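# Sand guide coat off the taped area of a board

## Task

Inside the rectangle outlined by blue tape on the board, sand away the thin dark guide coat until only a few specks at most are left. Beyond the tape the dark layer has to remain; a few light scuffs or small bare spots there are acceptable. Breaking through the primer at any spot means failure. When finished, lift the sander away from the board.

## Robot and tools

Robot: one arm carrying a random-orbit sander instead of a gripper. The pad is 127 mm in diameter and faces along the tool point's +z axis. The tool point is where the sander's axis crosses the face of the disc. A flat block juts roughly 9 cm from the last joint's axis toward the sander's -y side and rotates with it, so watch its clearance. The base may be slightly tilted relative to the table.

Frames: results report the tool point in the scene frame, with the origin on the table top below the base, +z up, and +y to the left when facing along +x. Position is in metres, orientation is a wxyz quaternion, velocities in m/s and rad/s. The reported position can be a little off, more so at long reach. Motion commands, however, are written in the tool point's own axes.

The row: every command is a row of 7 numbers, each between -1 and 1, in the order dx, dy, dz, rx, ry, rz, run. The first six are an offset, not an absolute pose: they shift the tool point relative to its measured pose at the start of the action (for the first action of a call, the last pose a result reported), expressed in the tool frame. A value of 1.0 equals 0.6 m for dx, dy, dz, or 180 degrees for rx, ry, rz; the three rotation numbers form a single rotation vector. The seventh number switches the sander: any value above 0.01 turns it on, anything else turns it off. The sander keeps its last setting between calls and while you think, and it cuts wherever the pad touches, so finish sanding actions with 0. After switching off, the pad spins down for a second or two and still cuts.

execute_actions(actions): a list of actions. Each action is a table of up to 15 rows, one per 1/30 s step; if shorter, its last row is held for the remaining steps. All rows of an action are measured from that action's start pose, not chained. Per step, the commanded pose is clipped to at most 100 mm and 16 degrees from the measured pose, and position is favoured over orientation if both cannot be met. Motion trails commands by about 0.17 s. An empty list just returns state and images.

move(target, speed, blocking): drives the tool point in a straight line toward one row (same 7-number offset format, relative to the pose in the latest result that reported one). speed is the path's top speed in m/s, 0.002 to 0.5, default 0.25; rotation is capped at twice that in rad/s. The path lasts 0.5 to 10 s and is cut off at 10 s. The run value is sent at the start. It ignores obstacles, and the real tool may lag, stray, or exceed speed, especially with the arm near straight. With blocking=false the result comes back after 0.5 s while motion continues; other moves and actions are refused until you call wait or stop. The result adds a move: line: done (at rest near target), off_target, moving, held or fault, plus limits (paced = pose clipped; held = some steps blocked, after which the arm may surge faster) and the remaining distance.

wait(seconds): 0 to 10; lets time pass holding the last command, returning early if a move ends. stop(): brakes a running move; needs stopping distance; the sander keeps running. zoom_image(camera, region): enlarges [x0, y0, x1, y1] pixels (at most 504 by 504) of one camera's latest image; cameras are cam_head_left, cam_head_right, cam_high, cam_low (504x504) and cam_wrist (616x616, fisheye). finished_scene(scene): ends the given scene irreversibly and reports success.

Result lines: the state gives pose and velocity; force_n and torque_nm come from the wrist sensor in tool axes, with noise and a fixed offset (force usually within 5.5 N). Pressing shows as negative force_n z; torque x and y reveal which pad edge carries the load. "Hand target" is where the controller is currently heading. "pose unreachable" means the clearance check altered or blocked the command (the mount counts as arm). Step readings list positions, with HELD marking steps that were held back. MOTOR HOT appears from 70 °C; at 85 °C an OVER-TEMPERATURE FAULT brakes the arm until it cools.

What to avoid: the arm is stiff and has no force control; the foam gives only a fraction of a millimetre. Commanding even slightly below the contact surface, or approaching fast, can raise forces to a fault. A fault occurs if any joint reaches its load limit (shoulder pan and lift 306 N m, elbow 139, wrists 50.2) or an outside force hits 150 N; the arm then yields and halts for 10 s and the rest of the call is skipped, and the sander is shut off. Keep the pad flat to the board so it does not dig in on one edge, and do not dwell in one spot, because cutting grows with pressure and time and could expose the primer. Keep the pad inside the tape with its edge in mind. Avoid slams, hard pushes and knocking things over. Turn the sander off and lift clear before finishing.

Each tool is called after ">>>" by a JSON object that holds its "op" and its "data", one argument or row to a line.

## Session

>>> {"op": "execute_actions", "data": {
  "actions": []
}}

Scene clock: 0.00 s.
end_effector_position=(+0.6490, -0.3020, +0.5039) force_n=(+2.2, +1.8, +0.7) torque_nm=(+0.14, -0.54, +0.01) end_effector_quat_wxyz=(-0.263, +0.640, +0.667, +0.276) end_effector_velocity=(-0.000, +0.001, -0.000) end_effector_angular_velocity=(+0.001, -0.000, +0.001)
Joint positions: [-0.271 -1.672  1.818 -1.722 -1.572 -1.844]
Joint velocities: [ 0.    -0.     0.001  0.     0.    -0.001]
Hand target: +0.649, -0.302, +0.504; -0.263, +0.640, +0.667, +0.276

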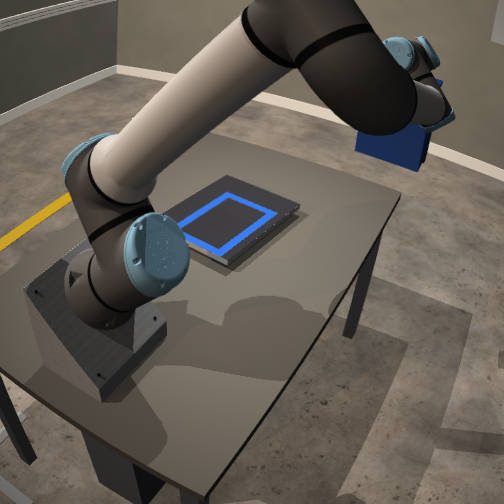

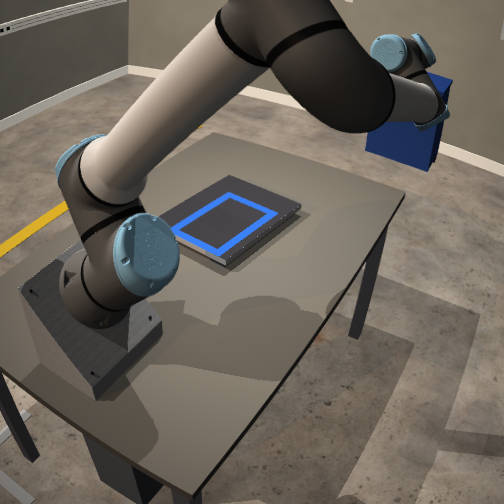

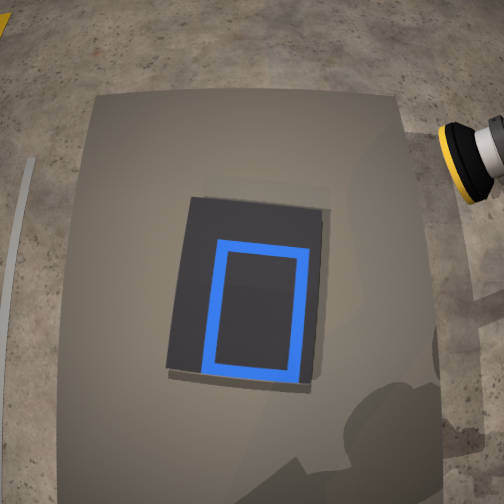

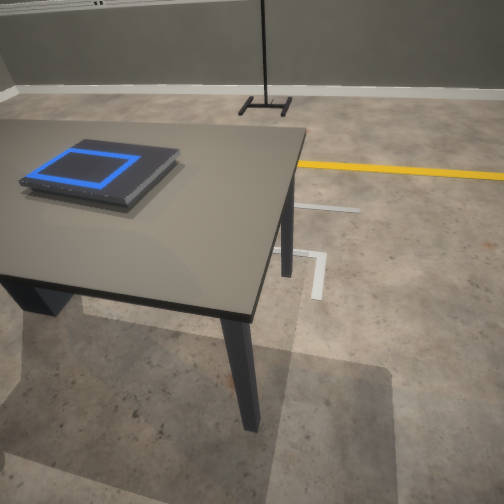

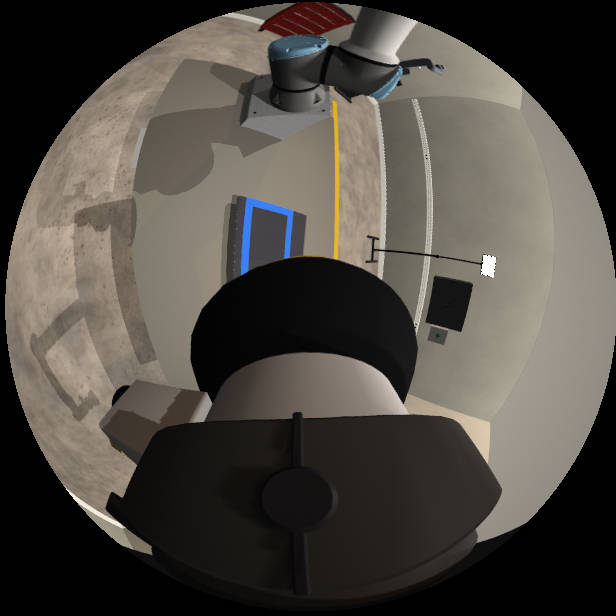

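>>> {"op": "move", "data": {
  "target": [-0.12,-0.09,0.826,0,-0.249,0,0]
}}

Scene clock: 5.77 s.
end_effector_position=(+0.5983, -0.0043, +0.1007) force_n=(+3.5, -0.7, +0.0) torque_nm=(-0.18, -0.73, -0.05) end_effector_quat_wxyz=(+0.010, +0.697, +0.717, +0.011) end_effector_velocity=(+0.001, +0.002, -0.002) end_effector_angular_velocity=(-0.004, -0.004, -0.001)
Joint positions: [-0.116 -0.965  2.34  -3.065 -2.347 -1.735]
Joint velocities: [ 0.001  0.009 -0.001 -0.014 -0.004 -0.002]
Hand target: +0.598, -0.004, +0.100; +0.011, +0.697, +0.717, +0.011
Off the commanded pose: 0.002 m, 0 deg.
move: done
camera_calibration (this result's frames):
cam_wrist: T_world_to_cam=[[-0.00794979, 0.999532, 0.0295437, 0.0100541], [0.930302, -0.00344189, 0.366779, -0.569088], [0.366709, 0.0304003, -0.929839, -0.0176971], [0, 0, 0, 1]] pos_world=[0.535993, -0.0114702, 0.191977]

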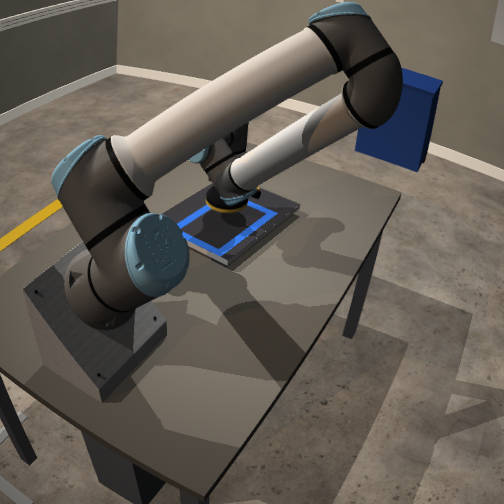

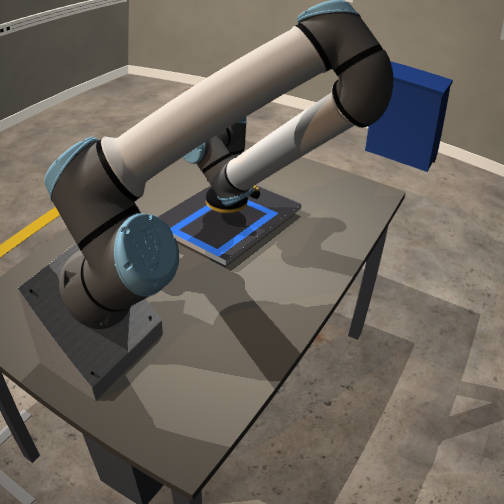

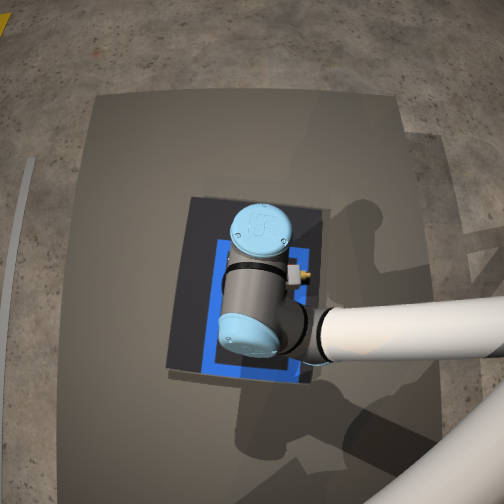

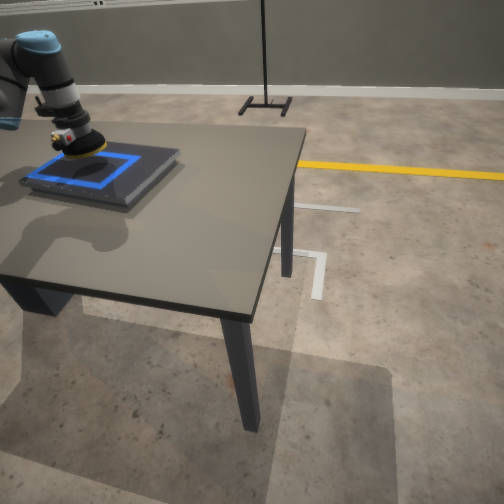

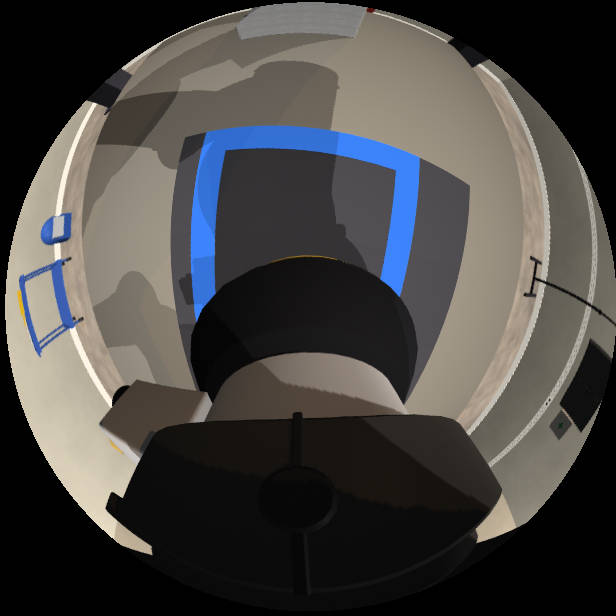

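>>> {"op": "move", "data": {
  "target": [0,0,0.07,0.0095,0,0.047,0],
  "speed": 0.1
}}

>>> {"op": "execute_actions", "data": {
  "actions": [
    [[0,0,0.005,0,0,0,0]],
    [[0,0,0.005,0,0,0,0]]
  ]
}}

Scene clock: 8.33 s.
end_effector_position=(+0.5994, -0.0042, +0.0589) force_n=(+3.9, +1.3, +3.9) torque_nm=(+0.03, -0.83, -0.10) end_effector_quat_wxyz=(-0.001, +0.748, +0.664, +0.001) end_effector_velocity=(+0.000, +0.000, -0.002) end_effector_angular_velocity=(+0.000, +0.002, -0.008)
Joint positions: [-0.165 -0.897  2.326 -3.126 -2.344 -1.628]
Joint velocities: [-0.003  0.004 -0.001 -0.003  0.     0.006]
Hand target: +0.599, -0.004, +0.059; -0.001, +0.748, +0.664, +0.001
Off the commanded pose: 0.000 m, 0 deg.
move: done
camera_calibration (this result's frames):
cam_wrist: T_world_to_cam=[[0.138998, 0.989808, 0.0309815, -0.0769964], [0.930245, -0.141234, 0.338669, -0.553716], [0.339593, -0.018254, -0.940395, -0.04032], [0, 0, 0, 1]] pos_world=[0.539487, -0.00272819, 0.151995]

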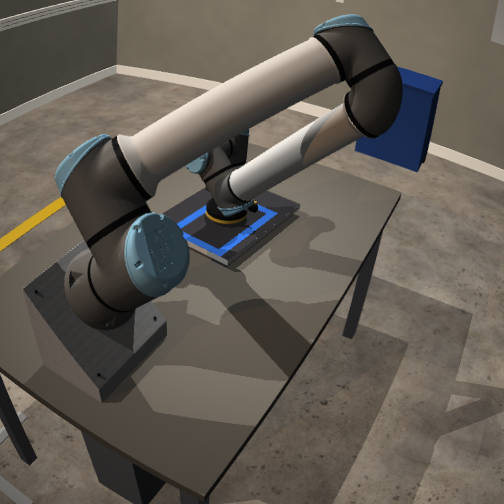

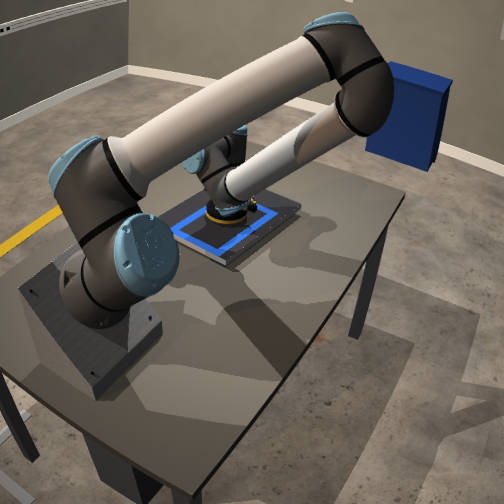

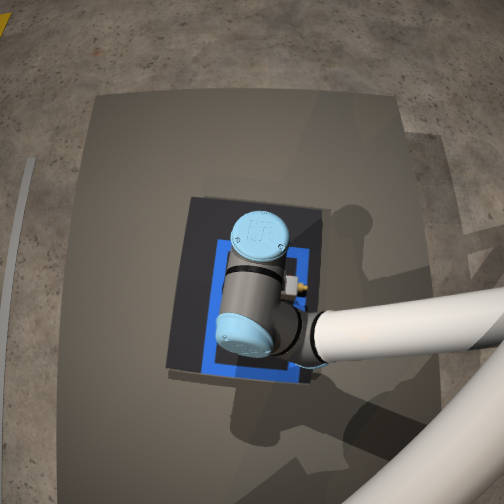

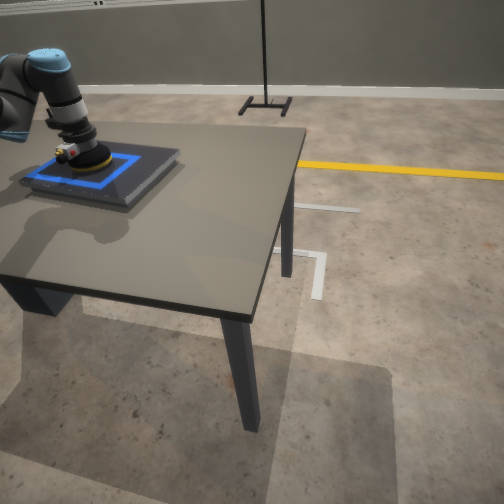

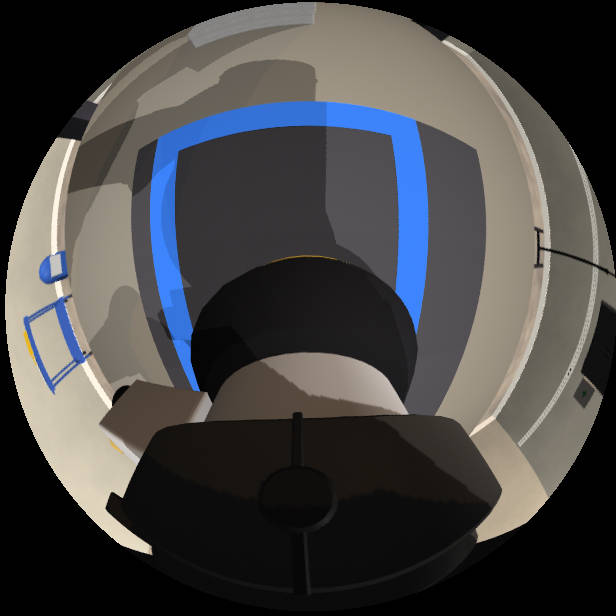

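Scene clock: 9.33 s.
end_effector_position=(+0.5994, -0.0042, +0.0530) force_n=(+3.6, +1.2, +2.4) torque_nm=(+0.16, -0.78, -0.04) end_effector_quat_wxyz=(-0.001, +0.748, +0.664, +0.001) end_effector_velocity=(-0.000, -0.000, -0.001) end_effector_angular_velocity=(-0.000, +0.001, +0.003)
Joint positions: [-0.172 -0.886  2.326 -3.143 -2.344 -1.638]
Joint velocities: [-0.001  0.001  0.    -0.002 -0.    -0.004]
Hand target: +0.599, -0.004, +0.053; -0.001, +0.748, +0.664, +0.001
Off the commanded pose: 0.000 m, 0 deg.
Step readings (end_effector_position; steps 1 to 15: 1st action; 16 to 30: 2nd action):
0: (+0.5994, -0.0042, +0.0589)
1: (+0.5994, -0.0042, +0.0588)
2: (+0.5994, -0.0042, +0.0583)
4: (+0.5994, -0.0042, +0.0574)
8: (+0.5994, -0.0042, +0.0564)
15: (+0.5994, -0.0042, +0.0560)
16: (+0.5994, -0.0042, +0.0559)
17: (+0.5994, -0.0042, +0.0554)
19: (+0.5994, -0.0042, +0.0545)
23: (+0.5994, -0.0042, +0.0535)
30: end_effector_position above
camera_calibration (this result's frames):
cam_wrist: T_world_to_cam=[[0.139022, 0.989806, 0.0309452, -0.0768443], [0.930254, -0.141245, 0.338639, -0.551718], [0.339558, -0.0182915, -0.940407, -0.0458131], [0, 0, 0, 1]] pos_world=[0.539477, -0.00270444, 0.146128]

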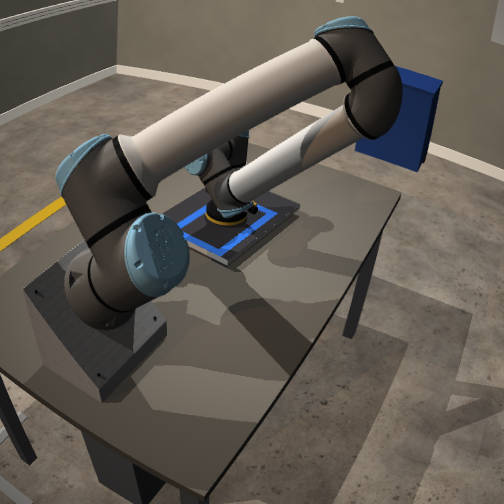

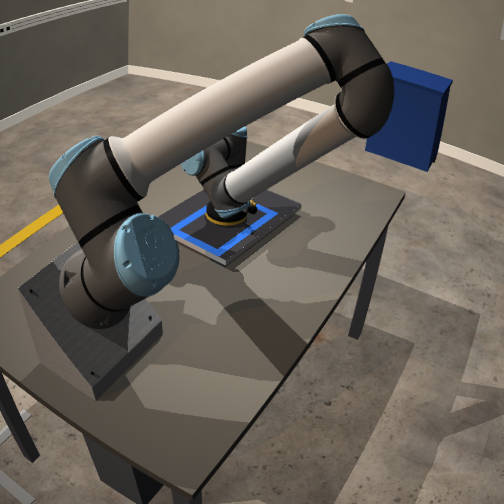

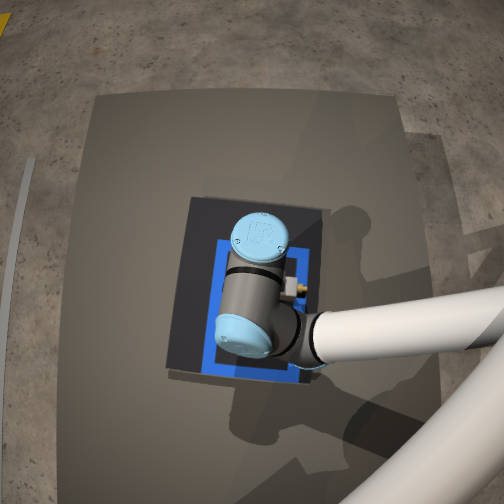

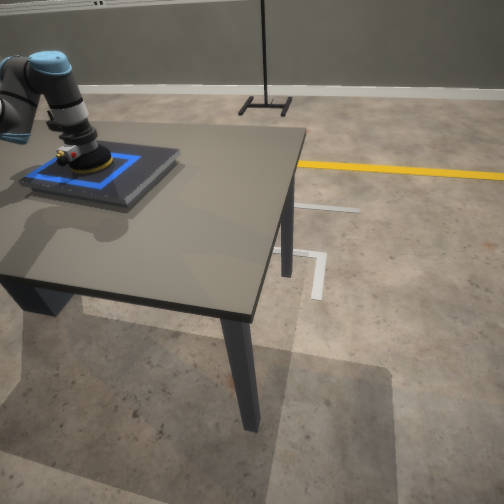

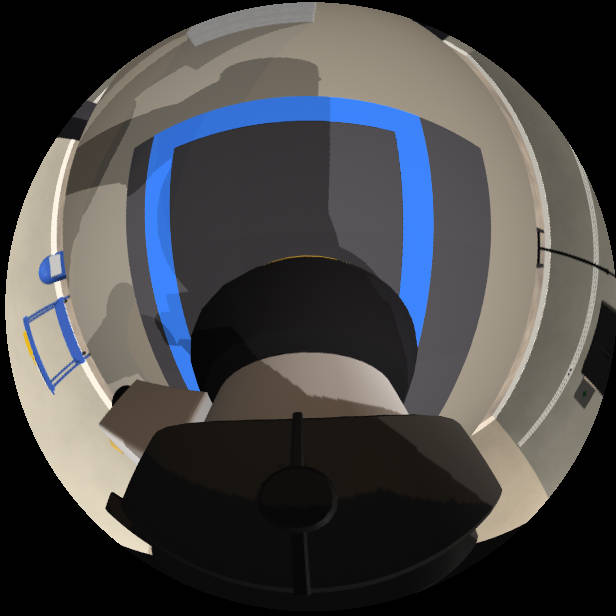

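>>> {"op": "execute_actions", "data": {
  "actions": [
    [[0,0,0.002,0,0,0,0]],
    [[0,0,0.002,0,0,0,0]],
    [[0,0,0.002,0,0,0,0]],
    [[0,0,0.002,0,0,0,0]],
    [[0,0,0.002,0,0,0,0]],
    [[0,0,0.002,0,0,0,0]],
    [[0,0,0.002,0,0,0,0]],
    [[0,0,0.002,0,0,0,0]]
  ]
}}

Scene clock: 14.70 s.
end_effector_position=(+0.5994, -0.0041, +0.0437) force_n=(+3.8, -5.2, -43.4) torque_nm=(-0.30, -1.06, +0.02) end_effector_quat_wxyz=(-0.001, +0.748, +0.664, +0.001) end_effector_velocity=(-0.000, +0.000, -0.000) end_effector_angular_velocity=(-0.000, +0.000, -0.001)
Joint positions: [-0.184 -0.869  2.324 -3.17  -2.342 -1.653]
Joint velocities: [-0.     0.001 -0.    -0.001 -0.     0.   ]
Hand target: +0.599, -0.004, +0.044; -0.001, +0.748, +0.664, +0.001
Off the commanded pose: 0.000 m, 0 deg.
Step readings (end_effector_position; steps 1 to 15: 1st action; 16 to 30: 2nd action; 31 to 45: 3rd action; 46 to 60: 4th action; 61 to 75: 5th action; 76 to 90: 6th action; 91 to 105: 7th action; 106 to 120: 8th action):
0: (+0.5994, -0.0042, +0.0530)
1: (+0.5994, -0.0042, +0.0529)
2: (+0.5994, -0.0042, +0.0528)
4: (+0.5994, -0.0042, +0.0524)
8: (+0.5994, -0.0042, +0.0520)
15: (+0.5994, -0.0042, +0.0519)
16: (+0.5994, -0.0042, +0.0518)
17: (+0.5994, -0.0042, +0.0516)
19: (+0.5994, -0.0042, +0.0513)
23: (+0.5994, -0.0042, +0.0509)
30: (+0.5994, -0.0042, +0.0507)
31: (+0.5994, -0.0042, +0.0507)
32: (+0.5994, -0.0042, +0.0505)
34: (+0.5994, -0.0042, +0.0501)
38: (+0.5994, -0.0042, +0.0497)
45: (+0.5994, -0.0042, +0.0495)
46: (+0.5994, -0.0041, +0.0495)
47: (+0.5994, -0.0042, +0.0493)
49: (+0.5994, -0.0041, +0.0489)
53: (+0.5994, -0.0041, +0.0485)
60: (+0.5994, -0.0041, +0.0483)
61: (+0.5994, -0.0041, +0.0483)
62: (+0.5994, -0.0041, +0.0481)
64: (+0.5994, -0.0041, +0.0477)
68: (+0.5994, -0.0041, +0.0473)
75: (+0.5994, -0.0041, +0.0472)
76: (+0.5994, -0.0041, +0.0471)
77: (+0.5994, -0.0041, +0.0470)
79: (+0.5994, -0.0041, +0.0466)
83: (+0.5994, -0.0041, +0.0462)
90: (+0.5994, -0.0041, +0.0460)
91: (+0.5994, -0.0041, +0.0460)
92: (+0.5994, -0.0041, +0.0458)
94: (+0.5994, -0.0041, +0.0454)
98: (+0.5994, -0.0041, +0.0450)
105: (+0.5994, -0.0041, +0.0448)
106: (+0.5994, -0.0041, +0.0448)
107: (+0.5994, -0.0041, +0.0446)
109: (+0.5994, -0.0041, +0.0442)
113: (+0.5994, -0.0041, +0.0439)
120: end_effector_position above
camera_calibration (this result's frames):
cam_wrist: T_world_to_cam=[[0.139029, 0.989807, 0.0308814, -0.076586], [0.930246, -0.141229, 0.338669, -0.548539], [0.339578, -0.0183574, -0.940399, -0.0546216], [0, 0, 0, 1]] pos_world=[0.539472, -0.00266723, 0.136772]

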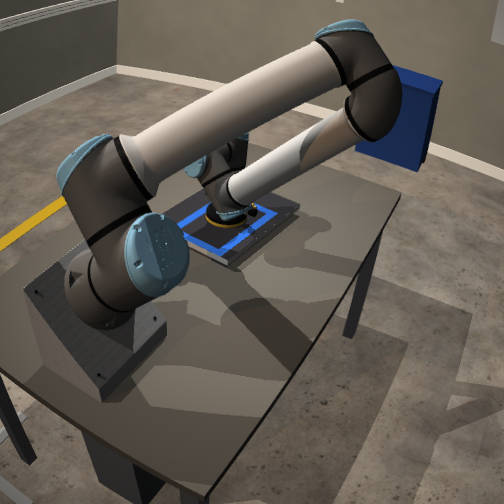

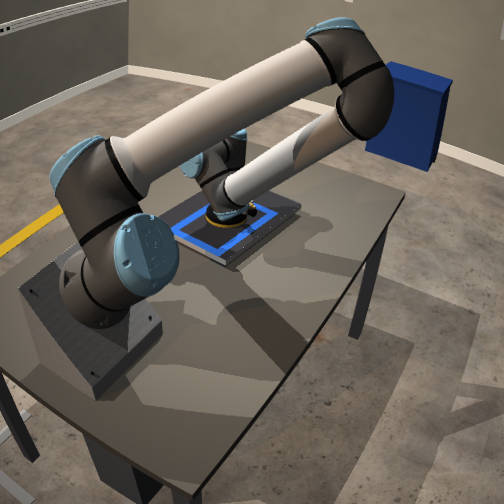

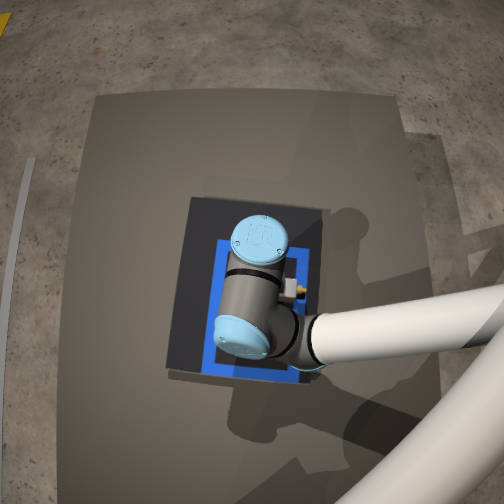

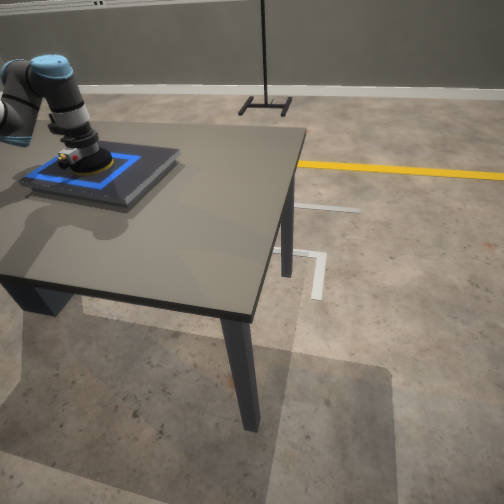

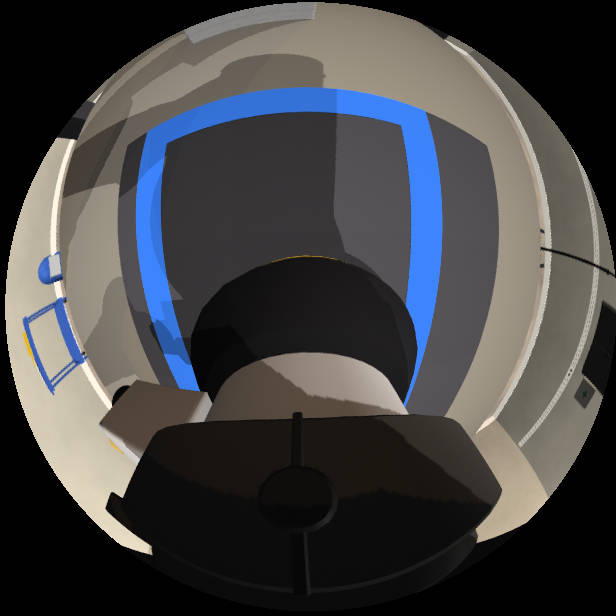

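>>> {"op": "move", "data": {
  "target": [-0.025,-0.12,-0.0007,0,0,0,0],
  "speed": 0.05
}}

>>> {"op": "move", "data": {
  "target": [0,0.24,0,0,0,0,0],
  "speed": 0.05
}}

Scene clock: 19.00 s.
end_effector_position=(+0.5265, -0.0106, +0.0441) force_n=(+3.8, +5.4, -12.4) torque_nm=(-0.53, -0.73, +0.05) end_effector_quat_wxyz=(-0.001, +0.748, +0.664, +0.001) end_effector_velocity=(-0.003, -0.001, -0.000) end_effector_angular_velocity=(-0.000, -0.001, -0.000)
Joint positions: [-0.212 -0.882  2.459 -3.319 -2.338 -1.693]
Joint velocities: [-0.002 -0.     0.005 -0.008  0.    -0.003]
Hand target: +0.526, -0.011, +0.044; -0.001, +0.748, +0.664, +0.001
Off the commanded pose: 0.000 m, 0 deg.
move: done
camera_calibration (this result's frames):
cam_wrist: T_world_to_cam=[[0.139047, 0.989809, 0.0307294, -0.0600972], [0.930283, -0.141196, 0.33858, -0.48176], [0.339469, -0.0184915, -0.940436, -0.0295477], [0, 0, 0, 1]] pos_world=[0.46656, -0.00908433, 0.137173]

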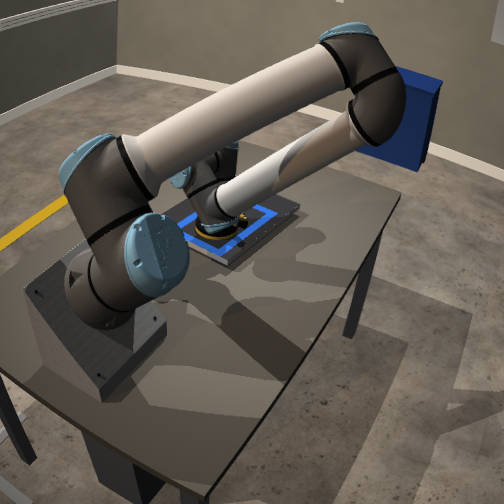

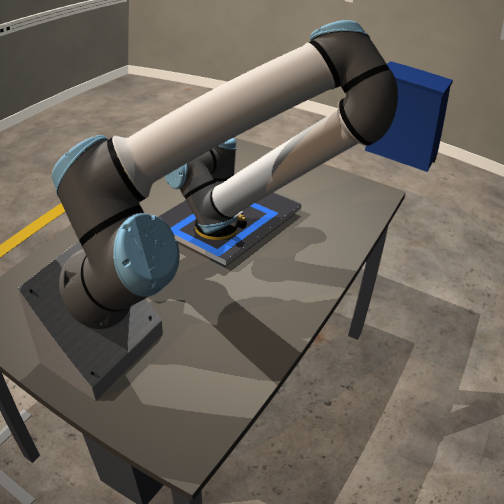

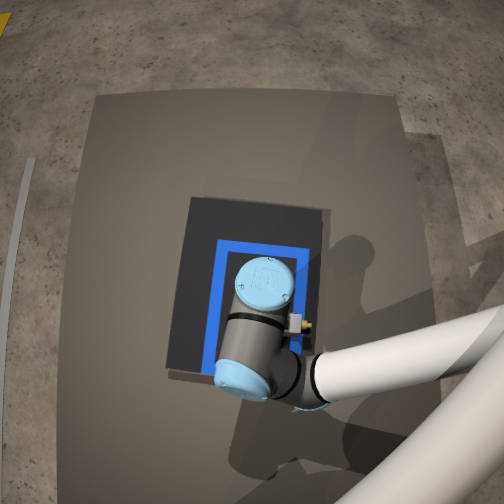

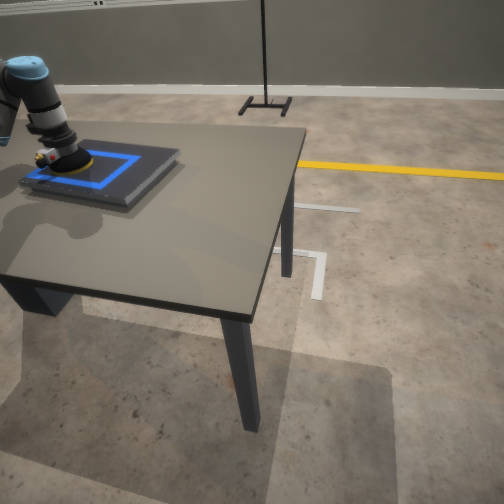

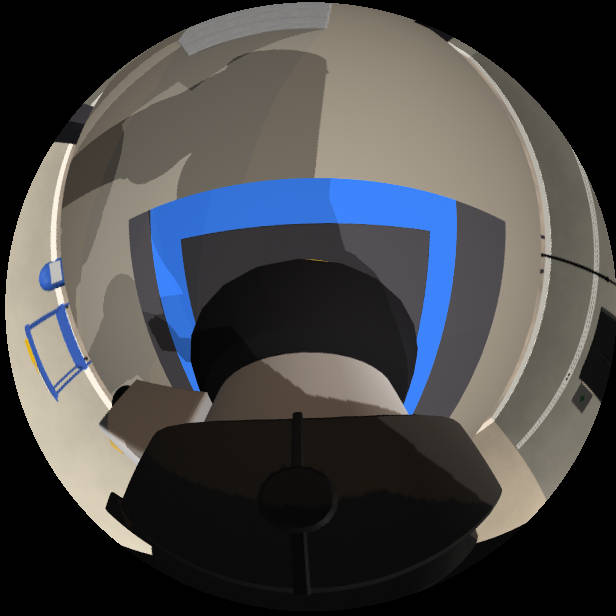

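Scene clock: 22.30 s.
end_effector_position=(+0.6692, -0.0275, +0.0440) force_n=(+2.7, -24.4, -44.2) torque_nm=(-0.31, -0.75, -0.04) end_effector_quat_wxyz=(-0.001, +0.748, +0.664, +0.001) end_effector_velocity=(+0.002, +0.000, -0.000) end_effector_angular_velocity=(+0.001, +0.001, +0.001)
Joint positions: [-0.193 -0.875  2.201 -3.049 -2.341 -1.667]
Joint velocities: [ 0.     0.001 -0.003  0.004  0.001  0.001]
Hand target: +0.669, -0.028, +0.044; -0.001, +0.748, +0.664, +0.001
Off the commanded pose: 0.000 m, 0 deg.
move: done
camera_calibration (this result's frames):
cam_wrist: T_world_to_cam=[[0.139041, 0.989807, 0.0308252, -0.0631774], [0.930258, -0.141222, 0.33864, -0.616892], [0.339541, -0.0184093, -0.940411, -0.0784205], [0, 0, 0, 1]] pos_world=[0.609279, -0.0260287, 0.137104]

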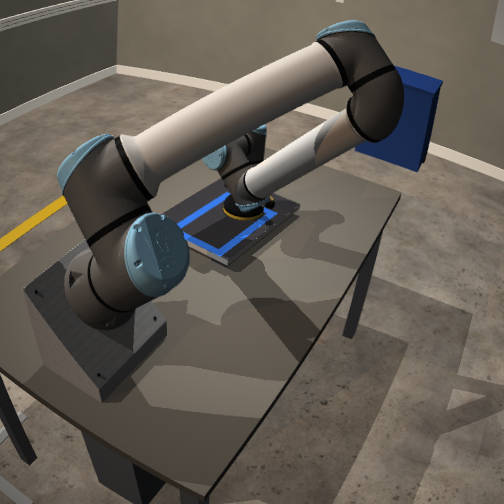

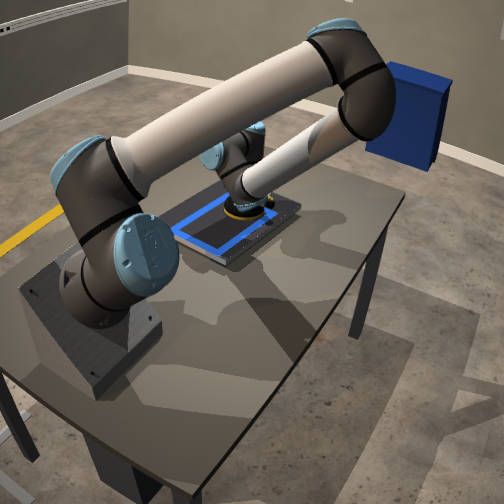

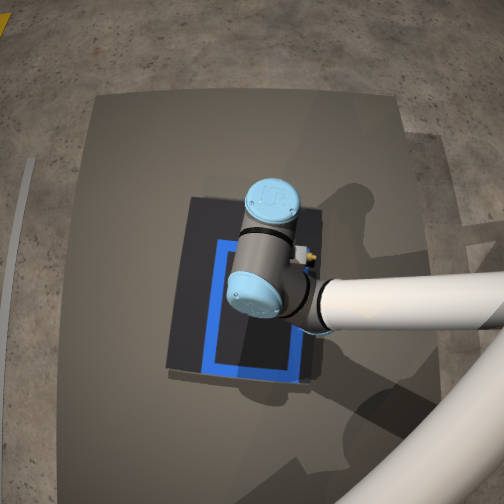

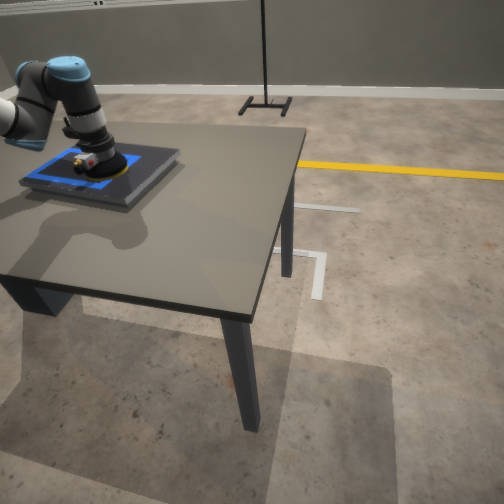

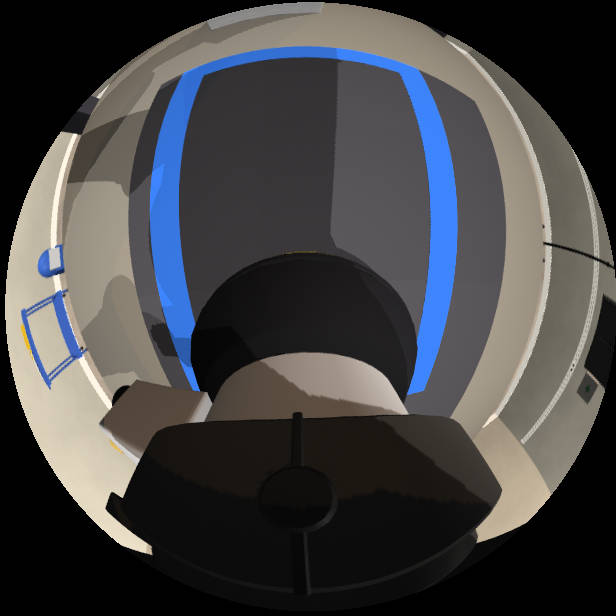

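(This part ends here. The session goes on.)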